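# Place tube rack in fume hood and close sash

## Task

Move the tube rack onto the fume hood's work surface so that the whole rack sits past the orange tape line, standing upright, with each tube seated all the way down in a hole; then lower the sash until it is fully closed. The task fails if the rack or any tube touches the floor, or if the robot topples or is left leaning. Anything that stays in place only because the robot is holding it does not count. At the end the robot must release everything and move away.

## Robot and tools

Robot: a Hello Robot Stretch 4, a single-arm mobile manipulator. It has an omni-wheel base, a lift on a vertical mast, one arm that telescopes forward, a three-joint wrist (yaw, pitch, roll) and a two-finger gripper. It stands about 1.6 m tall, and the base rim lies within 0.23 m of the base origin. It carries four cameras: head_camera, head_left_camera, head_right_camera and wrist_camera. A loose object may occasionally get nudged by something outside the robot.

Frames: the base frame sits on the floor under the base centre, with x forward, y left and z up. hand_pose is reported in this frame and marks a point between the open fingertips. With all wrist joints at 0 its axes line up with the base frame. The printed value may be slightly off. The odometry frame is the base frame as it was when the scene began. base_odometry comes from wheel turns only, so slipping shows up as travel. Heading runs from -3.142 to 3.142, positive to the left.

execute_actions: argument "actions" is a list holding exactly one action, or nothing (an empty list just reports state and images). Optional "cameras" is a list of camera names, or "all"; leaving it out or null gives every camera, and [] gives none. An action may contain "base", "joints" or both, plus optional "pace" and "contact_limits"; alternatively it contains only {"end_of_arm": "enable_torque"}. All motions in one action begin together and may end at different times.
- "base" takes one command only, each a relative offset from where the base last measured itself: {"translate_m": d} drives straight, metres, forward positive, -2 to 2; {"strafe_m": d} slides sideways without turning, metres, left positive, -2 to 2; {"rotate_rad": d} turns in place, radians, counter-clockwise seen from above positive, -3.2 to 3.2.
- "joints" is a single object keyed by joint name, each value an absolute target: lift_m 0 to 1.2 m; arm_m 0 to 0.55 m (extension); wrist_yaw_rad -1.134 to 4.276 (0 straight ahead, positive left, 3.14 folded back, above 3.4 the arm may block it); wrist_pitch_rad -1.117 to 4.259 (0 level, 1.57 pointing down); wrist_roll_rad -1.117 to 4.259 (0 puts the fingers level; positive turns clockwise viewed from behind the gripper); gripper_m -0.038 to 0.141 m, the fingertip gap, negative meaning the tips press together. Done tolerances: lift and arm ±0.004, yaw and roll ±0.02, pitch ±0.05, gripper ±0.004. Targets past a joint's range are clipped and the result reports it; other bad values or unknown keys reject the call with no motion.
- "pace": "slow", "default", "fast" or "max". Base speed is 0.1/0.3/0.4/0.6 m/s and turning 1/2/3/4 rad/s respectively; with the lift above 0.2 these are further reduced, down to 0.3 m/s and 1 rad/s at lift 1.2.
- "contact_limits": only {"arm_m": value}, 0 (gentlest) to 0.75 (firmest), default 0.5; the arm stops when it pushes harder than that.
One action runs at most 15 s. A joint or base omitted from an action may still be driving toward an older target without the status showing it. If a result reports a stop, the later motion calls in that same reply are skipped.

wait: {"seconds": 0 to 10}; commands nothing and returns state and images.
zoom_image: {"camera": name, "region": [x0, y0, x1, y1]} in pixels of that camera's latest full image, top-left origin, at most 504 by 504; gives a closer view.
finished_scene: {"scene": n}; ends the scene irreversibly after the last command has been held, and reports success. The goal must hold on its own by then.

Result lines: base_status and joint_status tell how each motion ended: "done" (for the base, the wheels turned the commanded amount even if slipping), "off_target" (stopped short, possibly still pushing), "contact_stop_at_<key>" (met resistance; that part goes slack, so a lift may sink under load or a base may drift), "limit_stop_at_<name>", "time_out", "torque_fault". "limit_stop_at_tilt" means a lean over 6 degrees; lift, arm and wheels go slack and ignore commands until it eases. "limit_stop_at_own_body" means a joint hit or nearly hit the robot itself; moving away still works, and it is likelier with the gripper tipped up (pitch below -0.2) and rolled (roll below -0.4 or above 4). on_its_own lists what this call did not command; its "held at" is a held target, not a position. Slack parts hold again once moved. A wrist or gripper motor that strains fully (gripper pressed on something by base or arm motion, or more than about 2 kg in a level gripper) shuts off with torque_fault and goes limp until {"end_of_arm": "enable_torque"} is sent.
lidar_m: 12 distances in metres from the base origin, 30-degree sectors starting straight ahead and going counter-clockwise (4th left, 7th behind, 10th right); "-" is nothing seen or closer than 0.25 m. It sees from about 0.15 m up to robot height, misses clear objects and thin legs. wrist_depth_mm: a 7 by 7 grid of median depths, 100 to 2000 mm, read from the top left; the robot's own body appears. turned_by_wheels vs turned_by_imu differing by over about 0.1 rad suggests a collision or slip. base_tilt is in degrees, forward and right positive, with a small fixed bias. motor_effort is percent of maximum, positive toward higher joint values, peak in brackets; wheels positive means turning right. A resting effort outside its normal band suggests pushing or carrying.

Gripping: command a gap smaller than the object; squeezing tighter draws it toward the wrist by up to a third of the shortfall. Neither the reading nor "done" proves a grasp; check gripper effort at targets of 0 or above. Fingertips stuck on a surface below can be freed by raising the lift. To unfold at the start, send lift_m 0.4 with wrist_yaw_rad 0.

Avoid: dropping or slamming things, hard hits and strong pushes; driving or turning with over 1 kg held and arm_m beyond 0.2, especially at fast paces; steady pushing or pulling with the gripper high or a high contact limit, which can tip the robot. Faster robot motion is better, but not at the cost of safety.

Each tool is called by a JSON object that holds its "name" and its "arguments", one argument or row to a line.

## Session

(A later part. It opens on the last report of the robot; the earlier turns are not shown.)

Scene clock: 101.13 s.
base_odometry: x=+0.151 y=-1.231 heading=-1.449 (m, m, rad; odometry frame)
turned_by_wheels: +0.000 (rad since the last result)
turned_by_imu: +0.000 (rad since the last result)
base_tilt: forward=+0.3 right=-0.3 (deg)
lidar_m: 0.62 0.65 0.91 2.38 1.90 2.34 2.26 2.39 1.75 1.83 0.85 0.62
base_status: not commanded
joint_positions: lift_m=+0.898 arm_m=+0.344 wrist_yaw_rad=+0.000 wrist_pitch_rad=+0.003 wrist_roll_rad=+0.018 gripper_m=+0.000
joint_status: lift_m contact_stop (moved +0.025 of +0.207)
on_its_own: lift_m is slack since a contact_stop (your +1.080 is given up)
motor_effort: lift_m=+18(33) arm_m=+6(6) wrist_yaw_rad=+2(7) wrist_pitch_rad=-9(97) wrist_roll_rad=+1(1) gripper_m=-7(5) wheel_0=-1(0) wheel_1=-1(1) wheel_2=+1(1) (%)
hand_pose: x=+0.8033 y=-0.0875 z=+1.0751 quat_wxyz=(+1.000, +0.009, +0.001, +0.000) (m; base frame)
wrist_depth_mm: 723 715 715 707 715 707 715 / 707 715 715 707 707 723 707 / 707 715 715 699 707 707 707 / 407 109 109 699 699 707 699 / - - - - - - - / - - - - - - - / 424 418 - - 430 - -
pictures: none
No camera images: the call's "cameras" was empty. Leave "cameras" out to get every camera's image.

Max is risky (97); use "fast"/default.

{"name": "execute_actions", "arguments": {
  "actions": [
    {"joints":{"lift_m":1.08}}
  ],
  "cameras": []
}}

Scene clock: 102.33 s.
base_odometry: x=+0.151 y=-1.231 heading=-1.449 (m, m, rad; odometry frame)
turned_by_wheels: +0.000 (rad since the last result)
turned_by_imu: +0.000 (rad since the last result)
base_tilt: forward=+0.2 right=-0.3 (deg)
lidar_m: 0.60 0.64 0.91 2.37 1.91 2.34 2.26 2.38 1.75 1.82 0.84 0.63
base_status: not commanded
joint_positions: lift_m=+0.928 arm_m=+0.344 wrist_yaw_rad=+0.000 wrist_pitch_rad=+0.003 wrist_roll_rad=+0.018 gripper_m=+0.000
joint_status: lift_m contact_stop (moved +0.031 of +0.182)
on_its_own: lift_m is slack since a contact_stop (your +1.080 is given up)
motor_effort: lift_m=+18(37) arm_m=+6(6) wrist_yaw_rad=+1(4) wrist_pitch_rad=-9(85) wrist_roll_rad=+1(1) gripper_m=-6(6) wheel_0=-1(1) wheel_1=-1(1) wheel_2=+1(1) (%)
hand_pose: x=+0.8033 y=-0.0876 z=+1.1060 quat_wxyz=(+1.000, +0.009, +0.001, +0.000) (m; base frame)
wrist_depth_mm: 715 715 715 707 723 707 715 / 723 723 723 715 707 715 707 / 707 715 707 715 707 715 699 / 715 707 707 699 699 699 707 / - - - 108 108 108 - / - - - - - - - / - - - - - - -
pictures: none
No camera images: the call's "cameras" was empty. Leave "cameras" out to get every camera's image.

{"name": "execute_actions", "arguments": {
  "actions": [
    {"joints":{"lift_m":1.08}}
  ],
  "cameras": []
}}

Scene clock: 103.60 s.
base_odometry: x=+0.151 y=-1.231 heading=-1.449 (m, m, rad; odometry frame)
turned_by_wheels: +0.000 (rad since the last result)
turned_by_imu: +0.000 (rad since the last result)
base_tilt: forward=+0.2 right=-0.3 (deg)
lidar_m: 0.60 0.65 0.91 2.36 1.91 2.34 2.26 2.39 1.75 1.84 0.85 0.64
base_status: not commanded
joint_positions: lift_m=+0.955 arm_m=+0.344 wrist_yaw_rad=+0.000 wrist_pitch_rad=+0.003 wrist_roll_rad=+0.018 gripper_m=+0.000
joint_status: lift_m contact_stop (moved +0.026 of +0.152)
on_its_own: lift_m is slack since a contact_stop (your +1.080 is given up)
motor_effort: lift_m=+18(34) arm_m=+6(6) wrist_yaw_rad=+3(3) wrist_pitch_rad=-9(82) wrist_roll_rad=+1(1) gripper_m=-6(7) wheel_0=+0(1) wheel_1=-1(0) wheel_2=+1(1) (%)
hand_pose: x=+0.8033 y=-0.0876 z=+1.1322 quat_wxyz=(+1.000, +0.009, +0.001, +0.000) (m; base frame)
wrist_depth_mm: 723 715 715 715 707 707 707 / 715 707 723 715 715 707 707 / 707 715 707 707 707 699 707 / 699 699 715 707 691 699 699 / 108 108 108 108 108 107 - / - - - - - - - / - - - - - - -
pictures: none
No camera images: the call's "cameras" was empty. Leave "cameras" out to get every camera's image.

{"name": "execute_actions", "arguments": {
  "actions": [
    {"joints":{"lift_m":1.08}}
  ],
  "cameras": []
}}

Scene clock: 104.67 s.
base_odometry: x=+0.151 y=-1.231 heading=-1.449 (m, m, rad; odometry frame)
turned_by_wheels: +0.000 (rad since the last result)
turned_by_imu: +0.000 (rad since the last result)
base_tilt: forward=+0.3 right=-0.3 (deg)
lidar_m: 0.61 0.66 0.92 2.36 1.92 2.35 2.26 2.39 1.76 1.84 0.85 0.65
base_status: not commanded
joint_positions: lift_m=+0.977 arm_m=+0.344 wrist_yaw_rad=+0.000 wrist_pitch_rad=+0.003 wrist_roll_rad=+0.018 gripper_m=+0.000
joint_status: lift_m contact_stop (moved +0.022 of +0.125)
on_its_own: lift_m is slack since a contact_stop (your +1.080 is given up)
motor_effort: lift_m=+18(35) arm_m=+6(6) wrist_yaw_rad=+3(4) wrist_pitch_rad=-9(77) wrist_roll_rad=+1(1) gripper_m=-6(7) wheel_0=+0(0) wheel_1=-1(0) wheel_2=+1(1) (%)
hand_pose: x=+0.8033 y=-0.0876 z=+1.1543 quat_wxyz=(+1.000, +0.009, +0.001, +0.000) (m; base frame)
wrist_depth_mm: 723 715 723 723 715 715 715 / 723 707 715 707 707 699 707 / 715 723 707 707 707 699 707 / 699 699 699 699 715 707 691 / 108 108 108 108 108 107 - / - - - - - - - / - - - - - - -
pictures: none
No camera images: the call's "cameras" was empty. Leave "cameras" out to get every camera's image.

{"name": "execute_actions", "arguments": {
  "actions": [
    {"joints":{"lift_m":1.08}}
  ],
  "cameras": []
}}

Scene clock: 105.80 s.
base_odometry: x=+0.151 y=-1.231 heading=-1.449 (m, m, rad; odometry frame)
turned_by_wheels: +0.000 (rad since the last result)
turned_by_imu: +0.000 (rad since the last result)
base_tilt: forward=+0.1 right=-0.2 (deg)
lidar_m: 0.61 0.64 0.90 2.36 1.90 2.34 2.25 2.38 1.76 1.84 0.84 0.63
base_status: not commanded
joint_positions: lift_m=+0.999 arm_m=+0.344 wrist_yaw_rad=+0.000 wrist_pitch_rad=+0.003 wrist_roll_rad=+0.018 gripper_m=+0.000
joint_status: lift_m contact_stop (moved +0.022 of +0.103)
on_its_own: lift_m is slack since a contact_stop (your +1.080 is given up)
motor_effort: lift_m=+18(35) arm_m=+6(6) wrist_yaw_rad=+2(3) wrist_pitch_rad=-10(80) wrist_roll_rad=+1(1) gripper_m=-7(6) wheel_0=+0(1) wheel_1=-1(1) wheel_2=+1(1) (%)
hand_pose: x=+0.8033 y=-0.0876 z=+1.1764 quat_wxyz=(+1.000, +0.009, +0.001, +0.000) (m; base frame)
wrist_depth_mm: 715 715 715 715 707 707 707 / 715 715 715 715 707 699 707 / 715 715 699 707 715 699 699 / 715 715 699 699 699 707 707 / 108 108 108 108 107 107 - / - - - - - - - / - - - - - - -
pictures: none
No camera images: the call's "cameras" was empty. Leave "cameras" out to get every camera's image.

{"name": "execute_actions", "arguments": {
  "actions": [
    {"joints":{"lift_m":1.08}}
  ],
  "cameras": []
}}

Scene clock: 106.83 s.
base_odometry: x=+0.151 y=-1.231 heading=-1.449 (m, m, rad; odometry frame)
turned_by_wheels: +0.000 (rad since the last result)
turned_by_imu: +0.000 (rad since the last result)
base_tilt: forward=+0.1 right=-0.3 (deg)
lidar_m: 0.61 0.64 0.91 2.37 1.90 2.34 2.25 2.38 1.75 1.81 0.87 0.65
base_status: not commanded
joint_positions: lift_m=+1.021 arm_m=+0.344 wrist_yaw_rad=+0.000 wrist_pitch_rad=+0.003 wrist_roll_rad=+0.018 gripper_m=+0.000
joint_status: lift_m contact_stop (moved +0.022 of +0.081)
on_its_own: lift_m is slack since a contact_stop (your +1.080 is given up)
motor_effort: lift_m=+18(37) arm_m=+6(6) wrist_yaw_rad=+2(4) wrist_pitch_rad=-9(76) wrist_roll_rad=+1(1) gripper_m=-6(6) wheel_0=+0(1) wheel_1=-1(1) wheel_2=+1(1) (%)
hand_pose: x=+0.8033 y=-0.0875 z=+1.1985 quat_wxyz=(+1.000, +0.009, +0.001, +0.000) (m; base frame)
wrist_depth_mm: 715 723 707 723 715 715 715 / 715 707 715 715 707 715 707 / 707 707 707 707 707 707 707 / 707 707 715 707 707 707 707 / 108 108 108 108 107 107 - / - - - - - - - / - - - - - - -
pictures: none
No camera images: the call's "cameras" was empty. Leave "cameras" out to get every camera's image.

{"name": "execute_actions", "arguments": {
  "actions": [
    {"joints":{"lift_m":1.08}}
  ],
  "cameras": []
}}

Scene clock: 108.63 s.
base_odometry: x=+0.151 y=-1.231 heading=-1.449 (m, m, rad; odometry frame)
turned_by_wheels: +0.000 (rad since the last result)
turned_by_imu: +0.000 (rad since the last result)
base_tilt: forward=+0.1 right=-0.3 (deg)
lidar_m: 0.61 0.65 0.91 2.35 1.91 2.34 2.27 2.39 1.74 1.82 0.84 0.64
base_status: not commanded
joint_positions: lift_m=+1.043 arm_m=+0.344 wrist_yaw_rad=+0.000 wrist_pitch_rad=+0.003 wrist_roll_rad=+0.018 gripper_m=+0.000
joint_status: lift_m contact_stop (moved +0.022 of +0.059)
on_its_own: lift_m is slack since a contact_stop (your +1.080 is given up)
motor_effort: lift_m=+17(34) arm_m=+6(6) wrist_yaw_rad=+1(4) wrist_pitch_rad=-9(80) wrist_roll_rad=+1(1) gripper_m=-7(7) wheel_0=+0(0) wheel_1=+0(1) wheel_2=+1(1) (%)
hand_pose: x=+0.8034 y=-0.0875 z=+1.2206 quat_wxyz=(+1.000, +0.009, +0.001, +0.000) (m; base frame)
wrist_depth_mm: 723 715 723 715 707 715 707 / 715 715 707 715 707 707 707 / 707 707 699 715 707 707 715 / 715 707 699 707 707 691 707 / 108 108 108 108 107 107 - / - - - - - - - / - - - - - - -
pictures: none
No camera images: the call's "cameras" was empty. Leave "cameras" out to get every camera's image.

{"name": "execute_actions", "arguments": {
  "actions": [
    {"joints":{"lift_m":1.02}}
  ],
  "cameras": []
}}

{"name": "execute_actions", "arguments": {
  "actions": [
    {"joints":{"arm_m":0,"gripper_m":0.141},"base":{"translate_m":-0.3}}
  ],
  "cameras": []
}}

{"name": "execute_actions", "arguments": {
  "actions": [
    {"joints":{"lift_m":0.9},"base":{"rotate_rad":1.57}}
  ]
}}

Scene clock: 109.73 s.
base_odometry: x=+0.151 y=-1.231 heading=-1.449 (m, m, rad; odometry frame)
turned_by_wheels: +0.000 (rad since the last result)
turned_by_imu: +0.000 (rad since the last result)
base_tilt: forward=+0.2 right=-0.4 (deg)
lidar_m: 0.61 0.65 0.93 2.38 1.91 2.34 2.25 2.38 1.76 1.83 0.86 0.64
base_status: not commanded
joint_positions: lift_m=+1.020 arm_m=+0.344 wrist_yaw_rad=+0.000 wrist_pitch_rad=+0.003 wrist_roll_rad=+0.018 gripper_m=+0.000
joint_status: all done
motor_effort: lift_m=+14(15) arm_m=+6(6) wrist_yaw_rad=+0(2) wrist_pitch_rad=-8(9) wrist_roll_rad=+1(1) gripper_m=-6(6) wheel_0=-1(1) wheel_1=-1(1) wheel_2=+1(1) (%)
hand_pose: x=+0.8034 y=-0.0875 z=+1.1978 quat_wxyz=(+1.000, +0.009, +0.001, +0.000) (m; base frame)
wrist_depth_mm: 723 715 715 707 715 715 715 / 723 715 715 715 715 715 707 / - - - - 707 707 707 / - - - - - - - / 707 707 691 - - - - / 699 691 699 204 691 691 691 / 732 691 723 173 176 691 715
pictures: none
No camera images: the call's "cameras" was empty. Leave "cameras" out to get every camera's image.

Scene clock: 112.20 s.
base_odometry: x=+0.115 y=-0.933 heading=-1.449 (m, m, rad; odometry frame)
turned_by_wheels: +0.000 (rad since the last result)
turned_by_imu: +0.000 (rad since the last result)
base_tilt: forward=+0.2 right=-0.3 (deg)
lidar_m: 0.92 0.97 2.55 1.82 1.88 2.04 1.95 2.05 1.76 1.68 2.23 0.94
base_status: done
joint_positions: lift_m=+1.020 arm_m=+0.001 wrist_yaw_rad=+0.000 wrist_pitch_rad=+0.002 wrist_roll_rad=+0.018 gripper_m=+0.141
joint_status: all done
motor_effort: lift_m=+14(14) arm_m=-7(6) wrist_yaw_rad=+2(1) wrist_pitch_rad=-8(9) wrist_roll_rad=+1(0) gripper_m=+1(7) wheel_0=-3(7) wheel_1=-4(9) wheel_2=+3(13) (%)
hand_pose: x=+0.4606 y=-0.0875 z=+1.1978 quat_wxyz=(+1.000, +0.009, +0.001, +0.000) (m; base frame)
wrist_depth_mm: 991 1366 1366 1397 1336 1308 866 / 976 1366 1397 1366 1366 1281 866 / 991 1336 1366 1336 1366 1281 878 / 891 1281 1397 1336 1366 1118 809 / 976 1336 1366 1336 1366 1229 866 / 976 205 1229 1281 1336 1008 831 / 683 683 715 151 723 723 741
pictures: none
No camera images: the call's "cameras" was empty. Leave "cameras" out to get every camera's image.

Scene clock: 114.50 s.
base_odometry: x=+0.115 y=-0.933 heading=+0.120 (m, m, rad; odometry frame)
turned_by_wheels: +1.569 (rad since the last result)
turned_by_imu: +1.583 (rad since the last result)
base_tilt: forward=+0.1 right=-0.3 (deg)
lidar_m: 1.84 1.89 2.01 1.93 2.05 1.74 1.67 2.27 0.96 0.90 0.96 2.59
base_status: done
joint_positions: lift_m=+0.900 arm_m=+0.001 wrist_yaw_rad=+0.000 wrist_pitch_rad=+0.002 wrist_roll_rad=+0.018 gripper_m=+0.141
joint_status: all done
motor_effort: lift_m=+14(17) arm_m=-7(7) wrist_yaw_rad=+1(1) wrist_pitch_rad=-9(9) wrist_roll_rad=+1(0) gripper_m=+0(0) wheel_0=-4(8) wheel_1=-4(10) wheel_2=-3(8) (%)
hand_pose: x=+0.4606 y=-0.0874 z=+1.0779 quat_wxyz=(+1.000, +0.009, +0.001, +0.000) (m; base frame)
wrist_depth_mm: - - - - - - - / - - - - - - - / - - - - - - - / - - - - - - - / 1921 1808 - - - - - / - 205 - - - - - / - - - 150 - - -
pictures: head_camera, head_left_camera, head_right_camera, wrist_camera
Images, in order (width x height): head_camera 420x560, head_left_camera 420x672, head_right_camera 420x672, wrist_camera 616x392.

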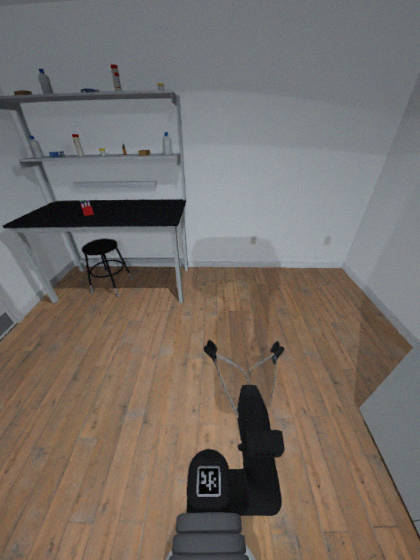

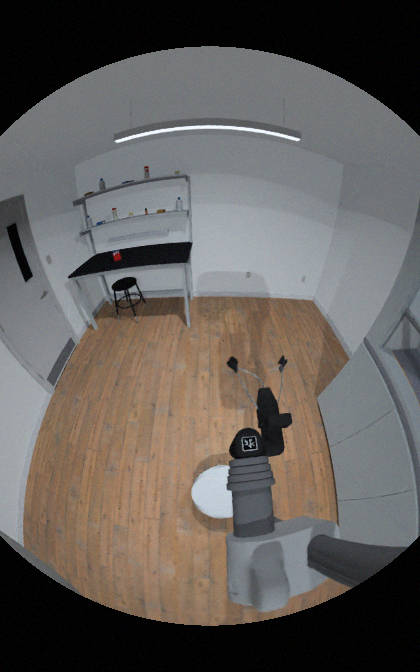

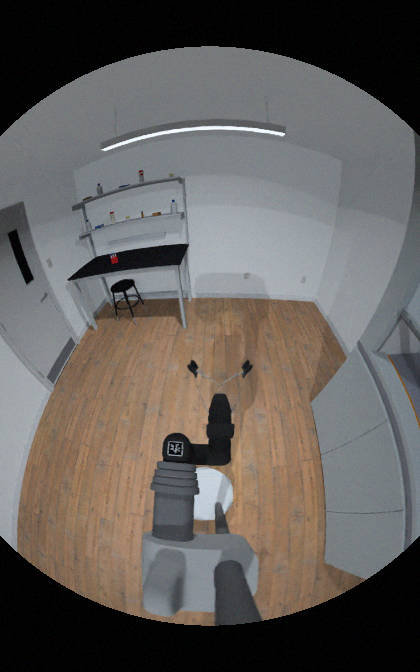

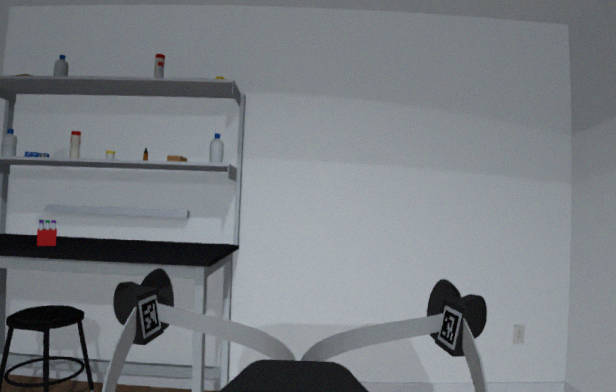

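{"name": "execute_actions", "arguments": {
  "actions": [
    {"joints":{"lift_m":0.8},"base":{"strafe_m":1.2}}
  ],
  "cameras": []
}}

{"name": "execute_actions", "arguments": {
  "actions": [
    {"base":{"translate_m":0.45}}
  ],
  "cameras": ["head_camera","wrist_camera"]
}}

Scene clock: 120.27 s.
base_odometry: x=-0.029 y=+0.258 heading=+0.120 (m, m, rad; odometry frame)
turned_by_wheels: +0.000 (rad since the last result)
turned_by_imu: -0.004 (rad since the last result)
base_tilt: forward=+0.2 right=-0.2 (deg)
lidar_m: 1.80 1.02 0.79 0.71 0.76 1.09 1.67 1.82 2.21 2.13 2.22 1.91
base_status: done
joint_positions: lift_m=+0.800 arm_m=+0.001 wrist_yaw_rad=+0.000 wrist_pitch_rad=+0.002 wrist_roll_rad=+0.018 gripper_m=+0.141
joint_status: all done
motor_effort: lift_m=+15(12) arm_m=-7(7) wrist_yaw_rad=+2(1) wrist_pitch_rad=-9(8) wrist_roll_rad=+1(0) gripper_m=+0(2) wheel_0=-3(10) wheel_1=+3(14) wheel_2=+0(1) (%)
hand_pose: x=+0.4606 y=-0.0874 z=+0.9778 quat_wxyz=(+1.000, +0.009, +0.001, +0.000) (m; base frame)
wrist_depth_mm: 1182 1808 - - - - - / 1205 1808 - - - - - / 1205 1863 - - - - - / 1229 1983 - - - - - / 1229 1661 - - - - - / 1255 205 - - - 1708 - / 1229 1576 - 150 - - -
pictures: none
No camera images: the call's "cameras" was empty. Leave "cameras" out to get every camera's image.

Scene clock: 123.23 s.
base_odometry: x=+0.418 y=+0.312 heading=+0.120 (m, m, rad; odometry frame)
turned_by_wheels: +0.000 (rad since the last result)
turned_by_imu: -0.002 (rad since the last result)
base_tilt: forward=+0.1 right=-0.4 (deg)
lidar_m: 1.35 1.03 0.76 0.75 0.78 1.06 2.11 2.25 2.24 2.14 3.03 1.43
base_status: done
joint_positions: lift_m=+0.800 arm_m=+0.001 wrist_yaw_rad=+0.000 wrist_pitch_rad=+0.002 wrist_roll_rad=+0.018 gripper_m=+0.141
joint_status: not commanded
motor_effort: lift_m=+15(15) arm_m=-7(7) wrist_yaw_rad=+2(1) wrist_pitch_rad=-8(8) wrist_roll_rad=+1(1) gripper_m=+1(1) wheel_0=+3(6) wheel_1=+4(10) wheel_2=-3(15) (%)
hand_pose: x=+0.4606 y=-0.0874 z=+0.9778 quat_wxyz=(+1.000, +0.009, +0.001, +0.000) (m; base frame)
wrist_depth_mm: 1229 1661 1808 1863 1921 1983 1983 / 1229 1808 1983 1983 1983 1983 1983 / 1229 1756 1983 - - 1983 - / 1229 1863 1983 1983 - 1983 1983 / 1229 1205 1308 1182 1182 1281 - / 1308 206 1921 1983 1983 1983 1983 / 1281 1756 1921 150 1983 1921 1921
pictures: head_camera, wrist_camera
Images, in order (width x height): head_camera 420x560, wrist_camera 616x392.

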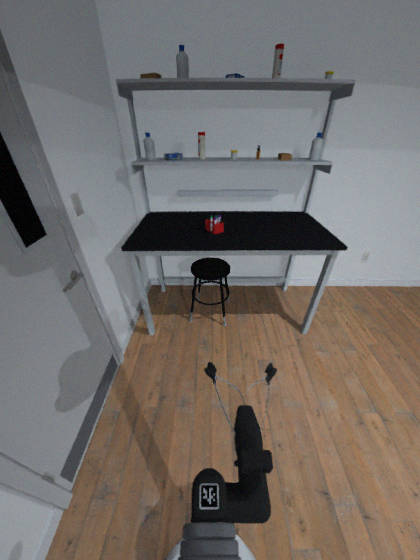

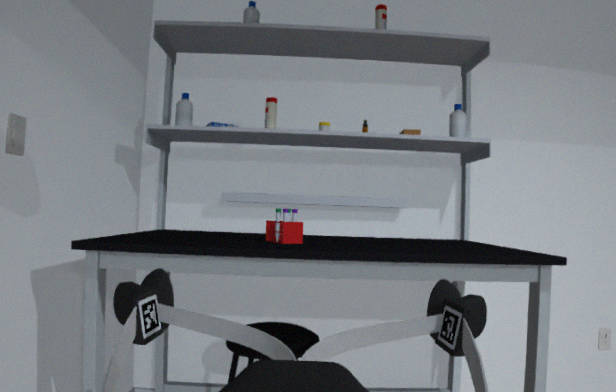

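{"name": "zoom_image", "arguments": {
  "camera": "wrist_camera",
  "region": [235,190,335,260]
}}

{"name": "zoom_image", "arguments": {
  "camera": "head_camera",
  "region": [180,200,250,250]
}}

Region (235, 190, 335, 260) of wrist_camera's 616x392 image, scaled by 5.040; it fills the top 353 rows of this view, and the rest is white.

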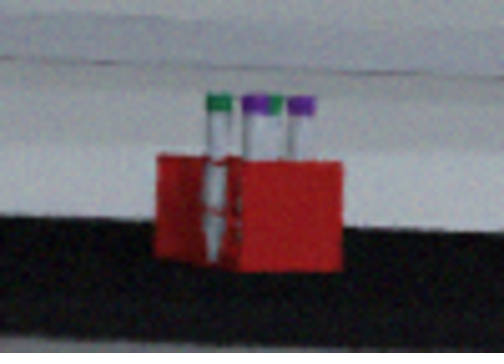

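Region (180, 200, 250, 250) of head_camera's 420x560 image, scaled by 7.200, with more detail than that image has; it fills the top 360 rows of this view, and the rest is white.

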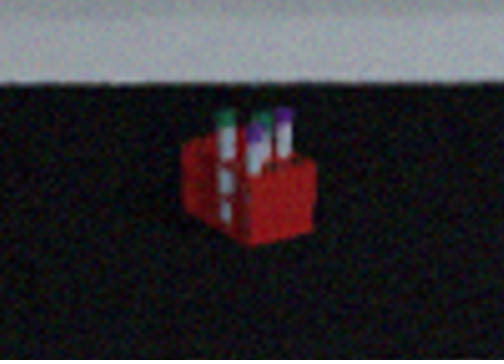

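{"name": "execute_actions", "arguments": {
  "actions": [
    {"base":{"strafe_m":-0.40},"joints":{"lift_m":0.77}}
  ],
  "cameras": []
}}

{"name": "execute_actions", "arguments": {
  "actions": [
    {"base":{"translate_m":0.55}}
  ],
  "cameras": []
}}

{"name": "execute_actions", "arguments": {
  "actions": [
    {"base":{"rotate_rad":0.55}}
  ],
  "cameras": ["head_camera","wrist_camera"]
}}

Scene clock: 126.60 s.
base_odometry: x=+0.466 y=-0.085 heading=+0.120 (m, m, rad; odometry frame)
turned_by_wheels: +0.000 (rad since the last result)
turned_by_imu: +0.001 (rad since the last result)
base_tilt: forward=+0.1 right=-0.2 (deg)
lidar_m: 1.35 1.41 1.16 1.15 1.20 1.66 2.13 2.21 1.82 1.73 2.70 1.40
base_status: done
joint_positions: lift_m=+0.770 arm_m=+0.001 wrist_yaw_rad=+0.000 wrist_pitch_rad=+0.002 wrist_roll_rad=+0.018 gripper_m=+0.141
joint_status: all done
motor_effort: lift_m=+15(16) arm_m=-7(7) wrist_yaw_rad=+2(1) wrist_pitch_rad=-8(8) wrist_roll_rad=+0(1) gripper_m=+1(0) wheel_0=+3(10) wheel_1=-2(11) wheel_2=+0(4) (%)
hand_pose: x=+0.4606 y=-0.0874 z=+0.9478 quat_wxyz=(+1.000, +0.009, +0.001, +0.000) (m; base frame)
wrist_depth_mm: 1708 1756 1863 1863 - 1983 1983 / 1808 - 1983 - 1921 1983 1983 / 1756 1983 1983 1983 1921 1983 1983 / 1808 1921 1983 1983 1983 1983 1921 / 1182 1281 1160 1160 1281 1983 1983 / 1756 204 1983 1983 1921 1921 1921 / 1808 1756 1921 150 1921 1921 1983
pictures: none
No camera images: the call's "cameras" was empty. Leave "cameras" out to get every camera's image.

Scene clock: 129.90 s.
base_odometry: x=+1.012 y=-0.019 heading=+0.121 (m, m, rad; odometry frame)
turned_by_wheels: +0.000 (rad since the last result)
turned_by_imu: -0.003 (rad since the last result)
base_tilt: forward=+0.2 right=-0.2 (deg)
lidar_m: 0.78 0.83 1.14 1.11 1.19 1.65 2.68 2.43 1.83 1.79 2.22 0.83
base_status: done
joint_positions: lift_m=+0.770 arm_m=+0.001 wrist_yaw_rad=+0.000 wrist_pitch_rad=+0.002 wrist_roll_rad=+0.018 gripper_m=+0.141
joint_status: not commanded
motor_effort: lift_m=+15(15) arm_m=-7(7) wrist_yaw_rad=+1(1) wrist_pitch_rad=-8(8) wrist_roll_rad=+1(1) gripper_m=+1(1) wheel_0=+2(8) wheel_1=+4(9) wheel_2=+0(12) (%)
hand_pose: x=+0.4606 y=-0.0874 z=+0.9478 quat_wxyz=(+1.000, +0.009, +0.001, +0.000) (m; base frame)
wrist_depth_mm: 1397 1430 1397 1397 1397 1464 1430 / 1255 1229 1308 1308 1205 1430 1430 / 1366 1397 1397 1397 1430 1430 1430 / 1397 1366 1430 1366 1464 1366 1397 / 627 691 759 831 891 1366 1397 / 1366 205 621 621 591 591 1366 / 1366 1229 1397 151 1397 654 1366
pictures: none
No camera images: the call's "cameras" was empty. Leave "cameras" out to get every camera's image.

Scene clock: 131.23 s.
base_odometry: x=+1.012 y=-0.019 heading=+0.670 (m, m, rad; odometry frame)
turned_by_wheels: +0.549 (rad since the last result)
turned_by_imu: +0.554 (rad since the last result)
base_tilt: forward=+0.2 right=-0.2 (deg)
lidar_m: 0.85 1.13 1.12 1.20 1.69 2.68 2.40 1.82 1.79 2.19 0.82 0.80
base_status: done
joint_positions: lift_m=+0.770 arm_m=+0.001 wrist_yaw_rad=+0.000 wrist_pitch_rad=+0.002 wrist_roll_rad=+0.018 gripper_m=+0.141
joint_status: not commanded
motor_effort: lift_m=+15(15) arm_m=-7(7) wrist_yaw_rad=+1(0) wrist_pitch_rad=-9(9) wrist_roll_rad=+1(0) gripper_m=+0(2) wheel_0=-4(9) wheel_1=-5(10) wheel_2=-3(10) (%)
hand_pose: x=+0.4606 y=-0.0874 z=+0.9478 quat_wxyz=(+1.000, +0.009, +0.001, +0.000) (m; base frame)
wrist_depth_mm: 1008 1205 1537 1576 1464 1281 1160 / 991 1229 1537 1576 1255 1098 1042 / 991 1229 1499 1618 1397 1255 1160 / 1008 1205 1576 1576 1366 1229 1118 / 1008 976 842 831 831 960 1008 / 1008 205 1397 1464 597 504 496 / 1008 1118 1499 150 1336 1182 1098
pictures: head_camera, wrist_camera
Images, in order (width x height): head_camera 420x560, wrist_camera 616x392.

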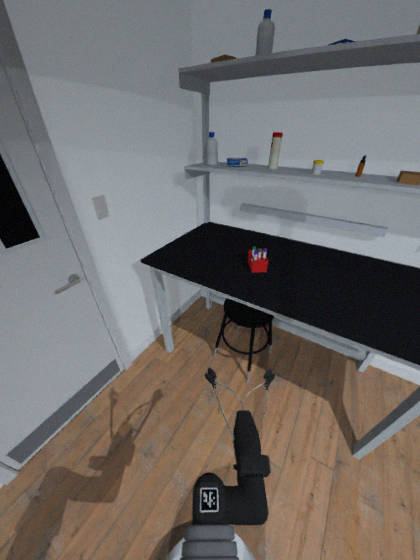

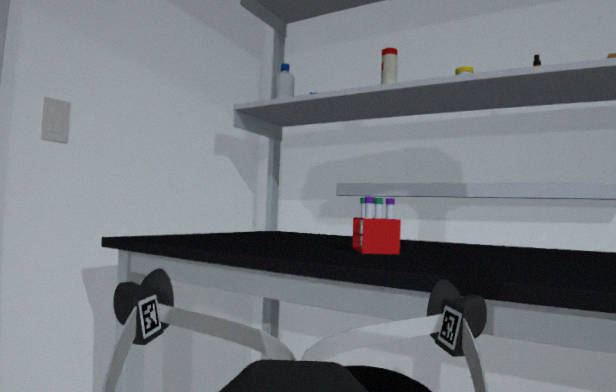

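{"name": "execute_actions", "arguments": {
  "actions": [
    {"base":{"strafe_m":-0.21}}
  ],
  "cameras": []
}}

{"name": "execute_actions", "arguments": {
  "actions": [
    {"base":{"translate_m":0.15},"joints":{"arm_m":0.15}}
  ],
  "cameras": ["head_camera","wrist_camera"]
}}

Scene clock: 133.47 s.
base_odometry: x=+1.142 y=-0.183 heading=+0.670 (m, m, rad; odometry frame)
turned_by_wheels: +0.000 (rad since the last result)
turned_by_imu: -0.001 (rad since the last result)
base_tilt: forward=+0.1 right=-0.3 (deg)
lidar_m: 0.72 1.03 1.26 1.36 1.96 2.78 2.16 1.65 1.80 2.01 0.72 0.69
base_status: done
joint_positions: lift_m=+0.770 arm_m=+0.001 wrist_yaw_rad=+0.000 wrist_pitch_rad=+0.002 wrist_roll_rad=+0.018 gripper_m=+0.141
joint_status: not commanded
motor_effort: lift_m=+15(15) arm_m=-7(7) wrist_yaw_rad=+2(2) wrist_pitch_rad=-8(7) wrist_roll_rad=+1(1) gripper_m=+3(0) wheel_0=+3(13) wheel_1=-4(11) wheel_2=+0(2) (%)
hand_pose: x=+0.4606 y=-0.0874 z=+0.9478 quat_wxyz=(+1.000, +0.009, +0.001, +0.000) (m; base frame)
wrist_depth_mm: 1160 1397 1708 1499 1336 1160 1078 / 1160 1366 1661 1281 1138 991 946 / 1138 1430 1661 1499 1336 1160 1060 / 1160 1397 1618 1366 1281 1138 1042 / 976 842 759 809 904 946 1008 / 1098 205 647 564 477 404 415 / 1118 1366 1576 150 1255 436 413
pictures: none
No camera images: the call's "cameras" was empty. Leave "cameras" out to get every camera's image.

Scene clock: 135.30 s.
base_odometry: x=+1.260 y=-0.090 heading=+0.670 (m, m, rad; odometry frame)
turned_by_wheels: +0.000 (rad since the last result)
turned_by_imu: -0.001 (rad since the last result)
base_tilt: forward=+0.2 right=-0.3 (deg)
lidar_m: 0.61 0.83 1.18 1.28 1.81 2.91 2.29 1.76 2.45 1.85 0.59 0.54
base_status: done
joint_positions: lift_m=+0.770 arm_m=+0.149 wrist_yaw_rad=+0.000 wrist_pitch_rad=+0.002 wrist_roll_rad=+0.018 gripper_m=+0.141
joint_status: all done
motor_effort: lift_m=+16(15) arm_m=+7(6) wrist_yaw_rad=+1(2) wrist_pitch_rad=-8(8) wrist_roll_rad=+0(0) gripper_m=+1(1) wheel_0=+3(15) wheel_1=+4(7) wheel_2=-2(11) (%)
hand_pose: x=+0.6082 y=-0.0874 z=+0.9478 quat_wxyz=(+1.000, +0.009, +0.001, +0.000) (m; base frame)
wrist_depth_mm: 991 1205 1366 1138 768 715 707 / 1008 1138 1098 1060 1008 931 854 / 1025 1229 1397 1205 1042 931 842 / 1008 1205 1366 1098 1008 904 831 / 627 676 715 530 878 878 820 / 439 205 325 338 347 285 357 / 1042 364 281 151 216 217 227
pictures: head_camera, wrist_camera
Images, in order (width x height): head_camera 420x560, wrist_camera 616x392.

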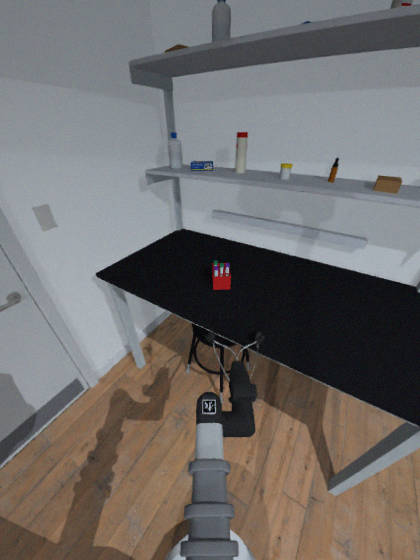

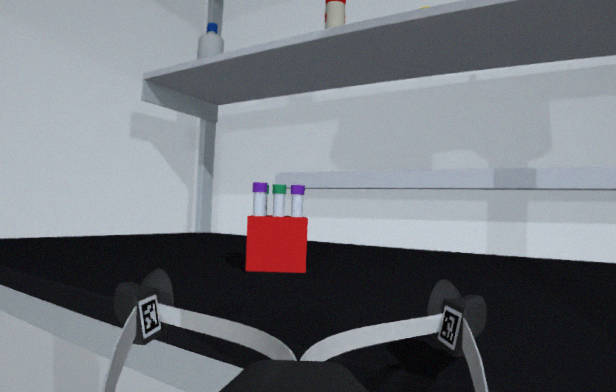

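{"name": "execute_actions", "arguments": {
  "actions": [
    {"base":{"strafe_m":0.04},"joints":{"arm_m":0.33}}
  ],
  "cameras": ["wrist_camera"]
}}

{"name": "zoom_image", "arguments": {
  "camera": "wrist_camera",
  "region": [220,130,380,300]
}}

Scene clock: 137.17 s.
base_odometry: x=+1.235 y=-0.059 heading=+0.670 (m, m, rad; odometry frame)
turned_by_wheels: +0.000 (rad since the last result)
turned_by_imu: +0.000 (rad since the last result)
base_tilt: forward=+0.4 right=-0.2 (deg)
lidar_m: 0.73 0.86 1.16 1.25 1.78 2.89 2.33 1.79 2.33 1.90 0.62 0.58
base_status: done
joint_positions: lift_m=+0.770 arm_m=+0.329 wrist_yaw_rad=+0.000 wrist_pitch_rad=+0.002 wrist_roll_rad=+0.018 gripper_m=+0.141
joint_status: all done
motor_effort: lift_m=+15(15) arm_m=+8(5) wrist_yaw_rad=+1(1) wrist_pitch_rad=-8(8) wrist_roll_rad=+1(1) gripper_m=+2(1) wheel_0=-2(9) wheel_1=+4(13) wheel_2=+0(2) (%)
hand_pose: x=+0.7881 y=-0.0874 z=+0.9478 quat_wxyz=(+1.000, +0.009, +0.001, +0.000) (m; base frame)
wrist_depth_mm: 891 1025 798 741 723 707 723 / 904 991 1078 1008 917 820 741 / 904 1078 1182 1060 931 798 741 / 891 1078 1160 449 878 778 715 / 615 676 732 353 866 778 723 / 294 205 327 336 345 281 353 / 198 197 206 151 214 215 225
pictures: wrist_camera
Images, in order (width x height): wrist_camera 616x392.

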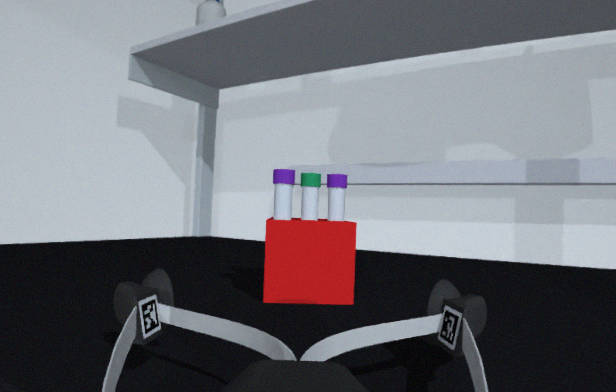

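Region (220, 130, 380, 300) of wrist_camera's 616x392 image, scaled by 2.965; it fills the left 474 columns of this view, and the rest is white.

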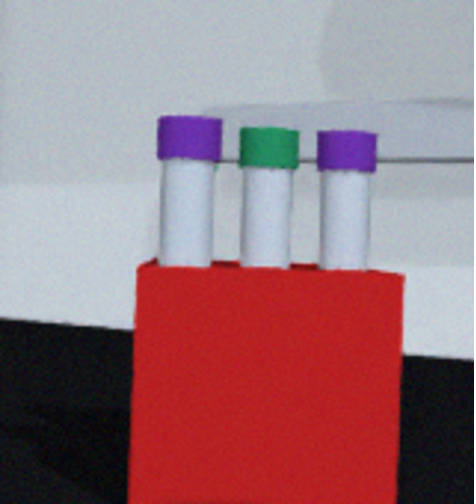

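{"name": "execute_actions", "arguments": {
  "actions": [
    {"joints":{"arm_m":0.475}}
  ],
  "cameras": ["wrist_camera"]
}}

{"name": "execute_actions", "arguments": {
  "actions": [
    {"joints":{"gripper_m":0.02}}
  ],
  "cameras": ["wrist_camera"]
}}

{"name": "execute_actions", "arguments": {
  "actions": [
    {"joints":{"lift_m":0.84},"pace":"slow"}
  ],
  "cameras": ["wrist_camera","head_camera"]
}}

Scene clock: 138.83 s.
base_odometry: x=+1.235 y=-0.059 heading=+0.670 (m, m, rad; odometry frame)
turned_by_wheels: +0.000 (rad since the last result)
turned_by_imu: +0.097 (rad since the last result)
base_tilt: forward=+0.1 right=-0.3 (deg)
lidar_m: 0.66 1.02 1.16 1.31 1.98 2.87 2.15 1.79 2.56 1.78 0.60 0.61
base_status: not commanded
joint_positions: lift_m=+0.770 arm_m=+0.391 wrist_yaw_rad=+0.000 wrist_pitch_rad=+0.002 wrist_roll_rad=+0.018 gripper_m=+0.141
joint_status: arm_m contact_stop (moved +0.062 of +0.146)
on_its_own: arm_m is slack since a contact_stop (your +0.475 is given up)
motor_effort: lift_m=+18(18) arm_m=+0(22) wrist_yaw_rad=+1(45) wrist_pitch_rad=-8(27) wrist_roll_rad=-1(9) gripper_m=+1(0) wheel_0=+2(21) wheel_1=+1(10) wheel_2=+0(5) (%)
hand_pose: x=+0.8506 y=-0.0874 z=+0.9475 quat_wxyz=(+1.000, +0.009, +0.001, +0.000) (m; base frame)
wrist_depth_mm: 778 904 1042 778 732 723 732 / 778 917 1042 1078 960 842 750 / 778 931 1138 1098 976 820 732 / 768 931 1138 1078 866 707 707 / 621 683 732 798 418 293 723 / 294 205 325 338 293 282 357 / 199 196 206 150 215 215 224
pictures: wrist_camera
Images, in order (width x height): wrist_camera 616x392.

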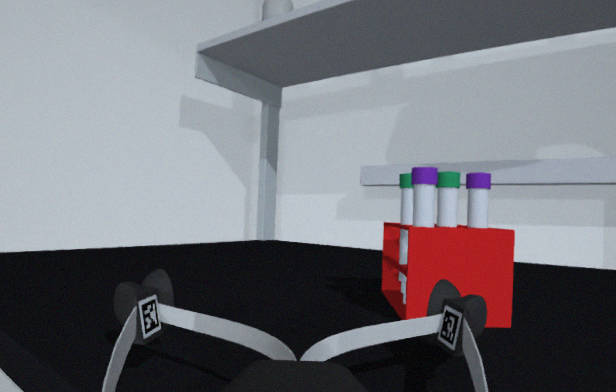

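not run: a stop came earlier in this reply.

not run: a stop came earlier in this reply.

{"name": "execute_actions", "arguments": {
  "actions": [
    {"joints":{"arm_m":0.3,"lift_m":0.855,"wrist_pitch_rad":0.3},"base":{"rotate_rad":-0.1}}
  ],
  "cameras": ["wrist_camera","head_camera"]
}}

Scene clock: 140.40 s.
base_odometry: x=+1.235 y=-0.059 heading=+0.571 (m, m, rad; odometry frame)
turned_by_wheels: -0.099 (rad since the last result)
turned_by_imu: -0.099 (rad since the last result)
base_tilt: forward=+0.2 right=-0.3 (deg)
lidar_m: 0.67 0.91 1.12 1.23 1.74 2.87 2.33 1.78 2.15 1.93 0.64 0.60
base_status: done
joint_positions: lift_m=+0.855 arm_m=+0.301 wrist_yaw_rad=+0.000 wrist_pitch_rad=+0.302 wrist_roll_rad=+0.018 gripper_m=+0.141
joint_status: all done
motor_effort: lift_m=+22(22) arm_m=-7(17) wrist_yaw_rad=+1(76) wrist_pitch_rad=-8(94) wrist_roll_rad=-1(7) gripper_m=+0(1) wheel_0=+4(16) wheel_1=+5(10) wheel_2=+4(21) (%)
hand_pose: x=+0.7476 y=-0.0873 z=+0.9472 quat_wxyz=(+0.989, +0.009, +0.150, -0.001) (m; base frame)
wrist_depth_mm: 854 1008 1118 1008 891 788 723 / 878 1060 1182 1025 878 788 699 / 866 1008 1118 1008 931 831 768 / 530 539 564 399 544 627 647 / 347 357 368 377 382 389 397 / 289 205 272 276 279 254 283 / 976 220 215 150 220 220 225
pictures: head_camera, wrist_camera
Images, in order (width x height): head_camera 420x560, wrist_camera 616x392.

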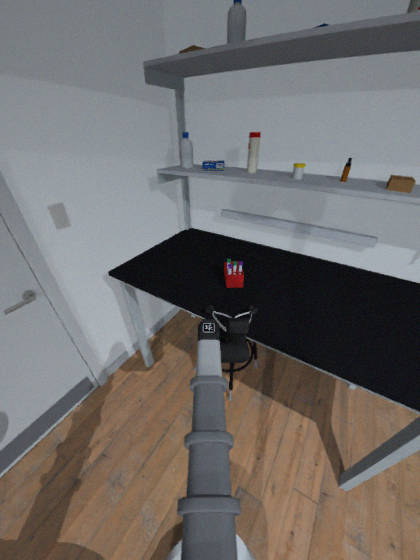

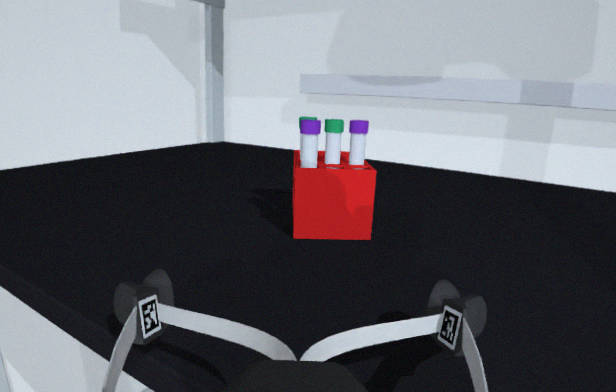

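{"name": "execute_actions", "arguments": {
  "actions": [
    {"joints":{"arm_m":0.42},"base":{"strafe_m":-0.04}}
  ],
  "cameras": ["wrist_camera"]
}}

Scene clock: 141.97 s.
base_odometry: x=+1.256 y=-0.093 heading=+0.571 (m, m, rad; odometry frame)
turned_by_wheels: +0.000 (rad since the last result)
turned_by_imu: +0.000 (rad since the last result)
base_tilt: forward=+0.2 right=-0.3 (deg)
lidar_m: 0.62 0.89 1.17 1.27 1.79 2.89 2.31 1.78 2.29 1.90 0.61 0.58
base_status: done
joint_positions: lift_m=+0.855 arm_m=+0.419 wrist_yaw_rad=+0.000 wrist_pitch_rad=+0.302 wrist_roll_rad=+0.018 gripper_m=+0.141
joint_status: all done
motor_effort: lift_m=+22(22) arm_m=+7(9) wrist_yaw_rad=+1(0) wrist_pitch_rad=-7(7) wrist_roll_rad=-1(0) gripper_m=+1(1) wheel_0=+4(13) wheel_1=-4(14) wheel_2=+0(2) (%)
hand_pose: x=+0.8651 y=-0.0874 z=+0.9471 quat_wxyz=(+0.989, +0.009, +0.150, -0.001) (m; base frame)
wrist_depth_mm: 831 991 960 878 788 691 627 / 854 1008 1025 866 732 691 591 / 854 991 991 303 831 723 661 / 530 539 508 300 597 615 640 / 347 355 342 286 382 387 394 / 258 205 271 273 278 255 282 / 208 208 213 150 220 220 225
pictures: wrist_camera
Images, in order (width x height): wrist_camera 616x392.

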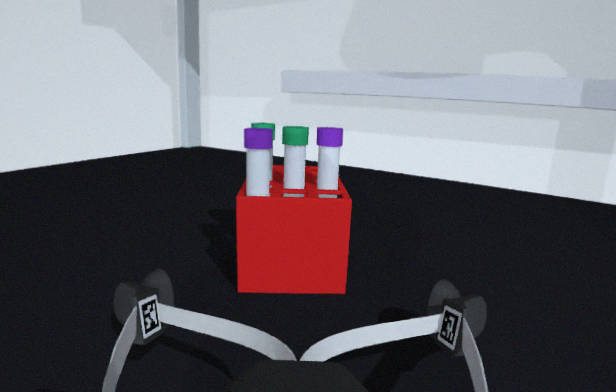

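{"name": "execute_actions", "arguments": {
  "actions": [
    {"joints":{"arm_m":0.51}}
  ],
  "cameras": ["wrist_camera"]
}}

{"name": "execute_actions", "arguments": {
  "actions": [
    {"joints":{"gripper_m":0.02}}
  ],
  "cameras": ["wrist_camera"]
}}

{"name": "execute_actions", "arguments": {
  "actions": [
    {"joints":{"lift_m":0.92},"pace":"slow"}
  ],
  "cameras": ["wrist_camera","head_camera"]
}}

Scene clock: 143.53 s.
base_odometry: x=+1.256 y=-0.093 heading=+0.571 (m, m, rad; odometry frame)
turned_by_wheels: +0.000 (rad since the last result)
turned_by_imu: +0.000 (rad since the last result)
base_tilt: forward=+0.3 right=-0.2 (deg)
lidar_m: 0.63 0.88 1.17 1.26 1.78 2.89 2.30 1.76 2.27 1.89 0.62 0.58
base_status: not commanded
joint_positions: lift_m=+0.855 arm_m=+0.509 wrist_yaw_rad=+0.000 wrist_pitch_rad=+0.302 wrist_roll_rad=+0.018 gripper_m=+0.141
joint_status: all done
motor_effort: lift_m=+21(21) arm_m=+7(5) wrist_yaw_rad=+0(1) wrist_pitch_rad=-7(7) wrist_roll_rad=+0(0) gripper_m=+1(1) wheel_0=+4(4) wheel_1=-3(3) wheel_2=+0(0) (%)
hand_pose: x=+0.9551 y=-0.0874 z=+0.9471 quat_wxyz=(+0.989, +0.009, +0.150, -0.001) (m; base frame)
wrist_depth_mm: 798 904 891 798 715 621 569 / 798 946 917 788 654 585 530 / 820 931 917 809 732 654 597 / 525 539 459 217 597 621 603 / 343 355 191 191 379 387 394 / 258 205 193 196 266 254 282 / 208 208 204 150 219 219 224
pictures: wrist_camera
Images, in order (width x height): wrist_camera 616x392.

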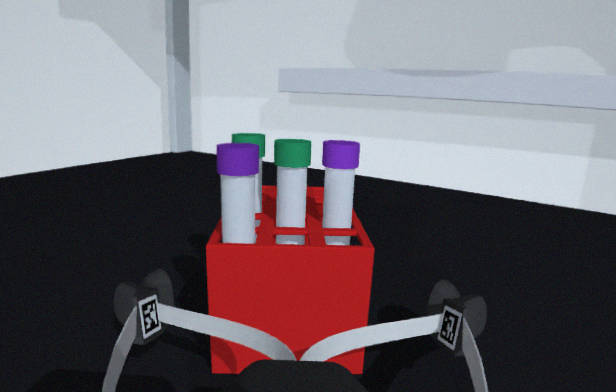

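Scene clock: 145.73 s.
base_odometry: x=+1.256 y=-0.093 heading=+0.571 (m, m, rad; odometry frame)
turned_by_wheels: +0.000 (rad since the last result)
turned_by_imu: -0.001 (rad since the last result)
base_tilt: forward=+0.3 right=-0.4 (deg)
lidar_m: 0.62 0.86 1.16 1.26 1.79 2.89 2.30 1.75 2.28 1.90 0.61 0.59
base_status: not commanded
joint_positions: lift_m=+0.855 arm_m=+0.509 wrist_yaw_rad=+0.000 wrist_pitch_rad=+0.303 wrist_roll_rad=+0.018 gripper_m=+0.021
joint_status: all done
motor_effort: lift_m=+22(21) arm_m=+7(7) wrist_yaw_rad=+1(1) wrist_pitch_rad=-9(10) wrist_roll_rad=-1(0) gripper_m=-31(31) wheel_0=+4(4) wheel_1=-4(3) wheel_2=+0(0) (%)
hand_pose: x=+0.9550 y=-0.0874 z=+0.9469 quat_wxyz=(+0.989, +0.009, +0.151, -0.001) (m; base frame)
wrist_depth_mm: 788 917 891 788 707 621 574 / 809 931 931 798 668 585 525 / 820 946 931 809 723 661 597 / 521 539 496 207 539 609 597 / 343 351 177 175 198 384 389 / 256 260 179 179 183 279 279 / 207 198 182 182 185 171 224
pictures: wrist_camera
Images, in order (width x height): wrist_camera 616x392.

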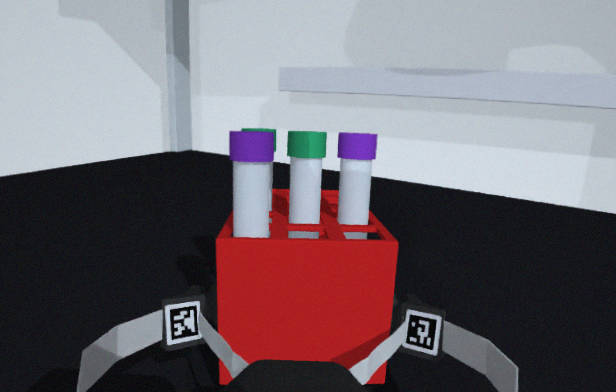

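Scene clock: 147.17 s.
base_odometry: x=+1.256 y=-0.093 heading=+0.571 (m, m, rad; odometry frame)
turned_by_wheels: +0.000 (rad since the last result)
turned_by_imu: +0.000 (rad since the last result)
base_tilt: forward=+0.1 right=-0.2 (deg)
lidar_m: 0.65 0.86 1.15 1.27 1.77 2.89 2.30 1.76 2.29 1.92 0.60 0.58
base_status: not commanded
joint_positions: lift_m=+0.920 arm_m=+0.509 wrist_yaw_rad=+0.000 wrist_pitch_rad=+0.303 wrist_roll_rad=+0.018 gripper_m=+0.021
joint_status: all done
motor_effort: lift_m=+22(17) arm_m=+7(7) wrist_yaw_rad=+2(2) wrist_pitch_rad=-11(10) wrist_roll_rad=+0(0) gripper_m=-31(30) wheel_0=+4(4) wheel_1=-4(3) wheel_2=+0(0) (%)
hand_pose: x=+0.9550 y=-0.0874 z=+1.0117 quat_wxyz=(+0.989, +0.009, +0.151, -0.001) (m; base frame)
wrist_depth_mm: 798 917 891 788 707 627 574 / 798 946 917 820 723 640 580 / 820 946 960 699 676 597 544 / 798 778 715 208 741 676 621 / 496 504 177 175 198 554 564 / 370 377 179 180 182 402 407 / 298 285 182 183 185 171 322
pictures: head_camera, wrist_camera
Images, in order (width x height): head_camera 420x560, wrist_camera 616x392.

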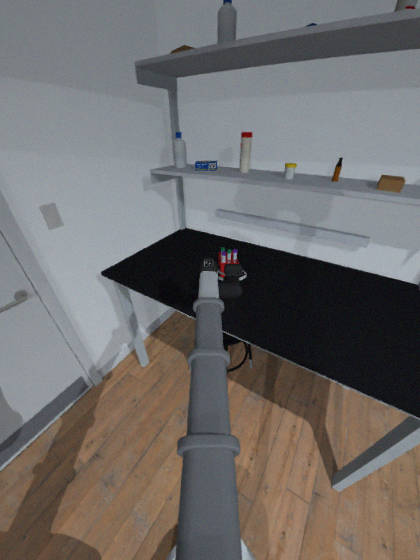

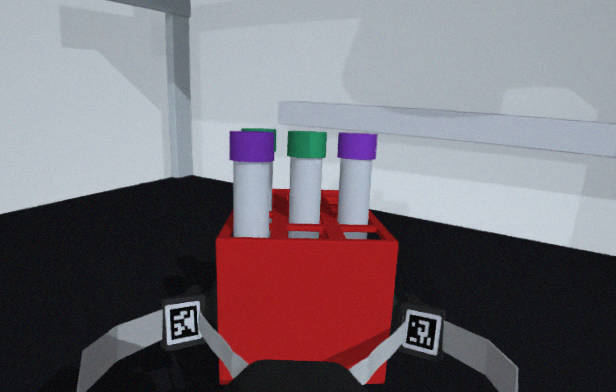

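{"name": "execute_actions", "arguments": {
  "actions": [
    {"joints":{"arm_m":0.0,"lift_m":0.955},"base":{"translate_m":-0.4},"pace":"slow"}
  ],
  "cameras": []
}}

{"name": "execute_actions", "arguments": {
  "actions": [
    {"base":{"rotate_rad":-2.117},"pace":"slow"}
  ],
  "cameras": []
}}

{"name": "execute_actions", "arguments": {
  "actions": [
    {"base":{"strafe_m":-0.65}}
  ],
  "cameras": []
}}

{"name": "execute_actions", "arguments": {
  "actions": [
    {"base":{"translate_m":0.6}}
  ],
  "cameras": ["head_camera","wrist_camera"]
}}

Scene clock: 154.13 s.
base_odometry: x=+0.920 y=-0.309 heading=+0.571 (m, m, rad; odometry frame)
turned_by_wheels: +0.000 (rad since the last result)
turned_by_imu: +0.000 (rad since the last result)
base_tilt: forward=+0.2 right=-0.2 (deg)
lidar_m: 0.42 1.39 1.41 1.51 2.15 2.53 1.99 1.51 1.49 2.36 1.00 0.45
base_status: done
joint_positions: lift_m=+0.955 arm_m=+0.001 wrist_yaw_rad=+0.000 wrist_pitch_rad=+0.303 wrist_roll_rad=+0.018 gripper_m=+0.021
joint_status: all done
motor_effort: lift_m=+22(22) arm_m=-7(9) wrist_yaw_rad=+1(1) wrist_pitch_rad=-11(10) wrist_roll_rad=+0(1) gripper_m=-32(31) wheel_0=-4(5) wheel_1=-5(7) wheel_2=+3(7) (%)
hand_pose: x=+0.4475 y=-0.0874 z=+1.0467 quat_wxyz=(+0.988, +0.009, +0.151, -0.001) (m; base frame)
wrist_depth_mm: 1205 1430 1661 1661 1397 1160 1078 / 1229 1430 1863 1756 1464 1336 1229 / 1255 1499 1618 1537 1499 1366 1255 / 1336 1336 1042 206 991 1042 1060 / 1308 1537 178 175 198 707 661 / 1366 1499 179 180 182 1499 1182 / 1397 1464 182 182 185 171 1336
pictures: none
No camera images: the call's "cameras" was empty. Leave "cameras" out to get every camera's image.

Scene clock: 157.53 s.
base_odometry: x=+0.920 y=-0.309 heading=-1.545 (m, m, rad; odometry frame)
turned_by_wheels: -2.116 (rad since the last result)
turned_by_imu: -2.136 (rad since the last result)
base_tilt: forward=+0.2 right=-0.2 (deg)
lidar_m: 0.42 2.38 1.79 0.92 0.97 1.32 1.41 1.51 2.12 2.57 2.01 0.46
base_status: done
joint_positions: lift_m=+0.955 arm_m=+0.001 wrist_yaw_rad=+0.000 wrist_pitch_rad=+0.303 wrist_roll_rad=+0.018 gripper_m=+0.021
joint_status: not commanded
motor_effort: lift_m=+23(22) arm_m=-7(8) wrist_yaw_rad=+0(1) wrist_pitch_rad=-11(10) wrist_roll_rad=-1(0) gripper_m=-32(30) wheel_0=+6(7) wheel_1=+4(9) wheel_2=+4(9) (%)
hand_pose: x=+0.4475 y=-0.0874 z=+1.0467 quat_wxyz=(+0.988, +0.009, +0.151, -0.001) (m; base frame)
wrist_depth_mm: 1863 - 1921 1921 1756 1756 1756 / - 1983 1983 1983 1756 1863 1756 / - - - 1229 1808 1863 1808 / - - - 205 1281 1281 1281 / - - 178 174 198 1281 1308 / - - 179 179 183 1366 1366 / 1661 1537 181 183 185 172 1397
pictures: none
No camera images: the call's "cameras" was empty. Leave "cameras" out to get every camera's image.

Scene clock: 161.03 s.
base_odometry: x=+0.270 y=-0.325 heading=-1.545 (m, m, rad; odometry frame)
turned_by_wheels: +0.000 (rad since the last result)
turned_by_imu: +0.000 (rad since the last result)
base_tilt: forward=+0.2 right=-0.3 (deg)
lidar_m: 0.43 1.50 2.45 1.58 1.66 1.50 1.45 1.50 1.98 1.89 2.46 0.48
base_status: done
joint_positions: lift_m=+0.955 arm_m=+0.001 wrist_yaw_rad=+0.000 wrist_pitch_rad=+0.303 wrist_roll_rad=+0.018 gripper_m=+0.021
joint_status: not commanded
motor_effort: lift_m=+21(22) arm_m=-7(7) wrist_yaw_rad=+1(0) wrist_pitch_rad=-11(11) wrist_roll_rad=+0(1) gripper_m=-31(31) wheel_0=+2(14) wheel_1=-2(12) wheel_2=+0(2) (%)
hand_pose: x=+0.4475 y=-0.0874 z=+1.0468 quat_wxyz=(+0.988, +0.009, +0.151, -0.001) (m; base frame)
wrist_depth_mm: 1921 1160 1808 1708 1756 1756 1205 / - 1205 1756 1808 1756 1618 1160 / - 1205 1336 1618 1808 1576 1229 / - 1255 1281 206 1255 1255 1281 / - 1336 178 175 198 1255 - / - 1863 180 180 183 1366 - / 1618 1464 182 183 185 171 1708
pictures: none
No camera images: the call's "cameras" was empty. Leave "cameras" out to get every camera's image.

Scene clock: 164.53 s.
base_odometry: x=+0.286 y=-0.925 heading=-1.545 (m, m, rad; odometry frame)
turned_by_wheels: +0.000 (rad since the last result)
turned_by_imu: -0.003 (rad since the last result)
base_tilt: forward=+0.0 right=-0.2 (deg)
lidar_m: 0.41 0.87 2.44 1.63 1.66 2.10 2.04 2.15 1.99 1.92 1.15 0.45
base_status: done
joint_positions: lift_m=+0.955 arm_m=+0.001 wrist_yaw_rad=+0.000 wrist_pitch_rad=+0.303 wrist_roll_rad=+0.018 gripper_m=+0.021
joint_status: not commanded
motor_effort: lift_m=+21(21) arm_m=-6(7) wrist_yaw_rad=+1(1) wrist_pitch_rad=-11(11) wrist_roll_rad=+0(0) gripper_m=-32(31) wheel_0=+3(8) wheel_1=+4(8) wheel_2=-3(13) (%)
hand_pose: x=+0.4475 y=-0.0874 z=+1.0468 quat_wxyz=(+0.988, +0.009, +0.151, -0.001) (m; base frame)
wrist_depth_mm: 615 676 1160 621 1160 866 1118 / 676 991 1229 1205 1205 1205 1118 / 683 1008 1281 1229 1229 1229 1205 / 654 741 691 206 750 991 1008 / 661 668 178 175 197 634 640 / 683 676 179 179 183 668 676 / 715 699 182 183 185 170 707
pictures: head_camera, wrist_camera
Images, in order (width x height): head_camera 420x560, wrist_camera 616x392.

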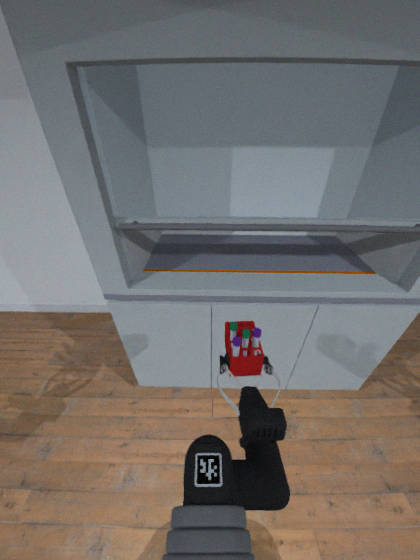

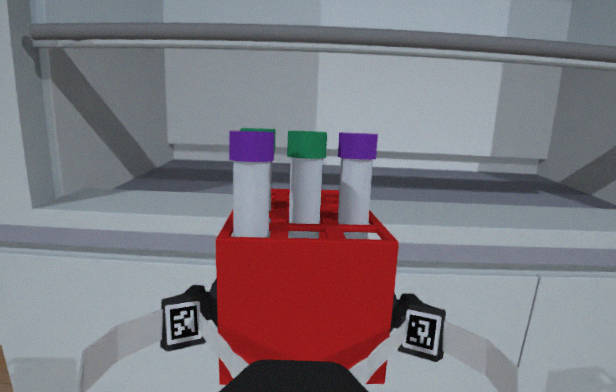

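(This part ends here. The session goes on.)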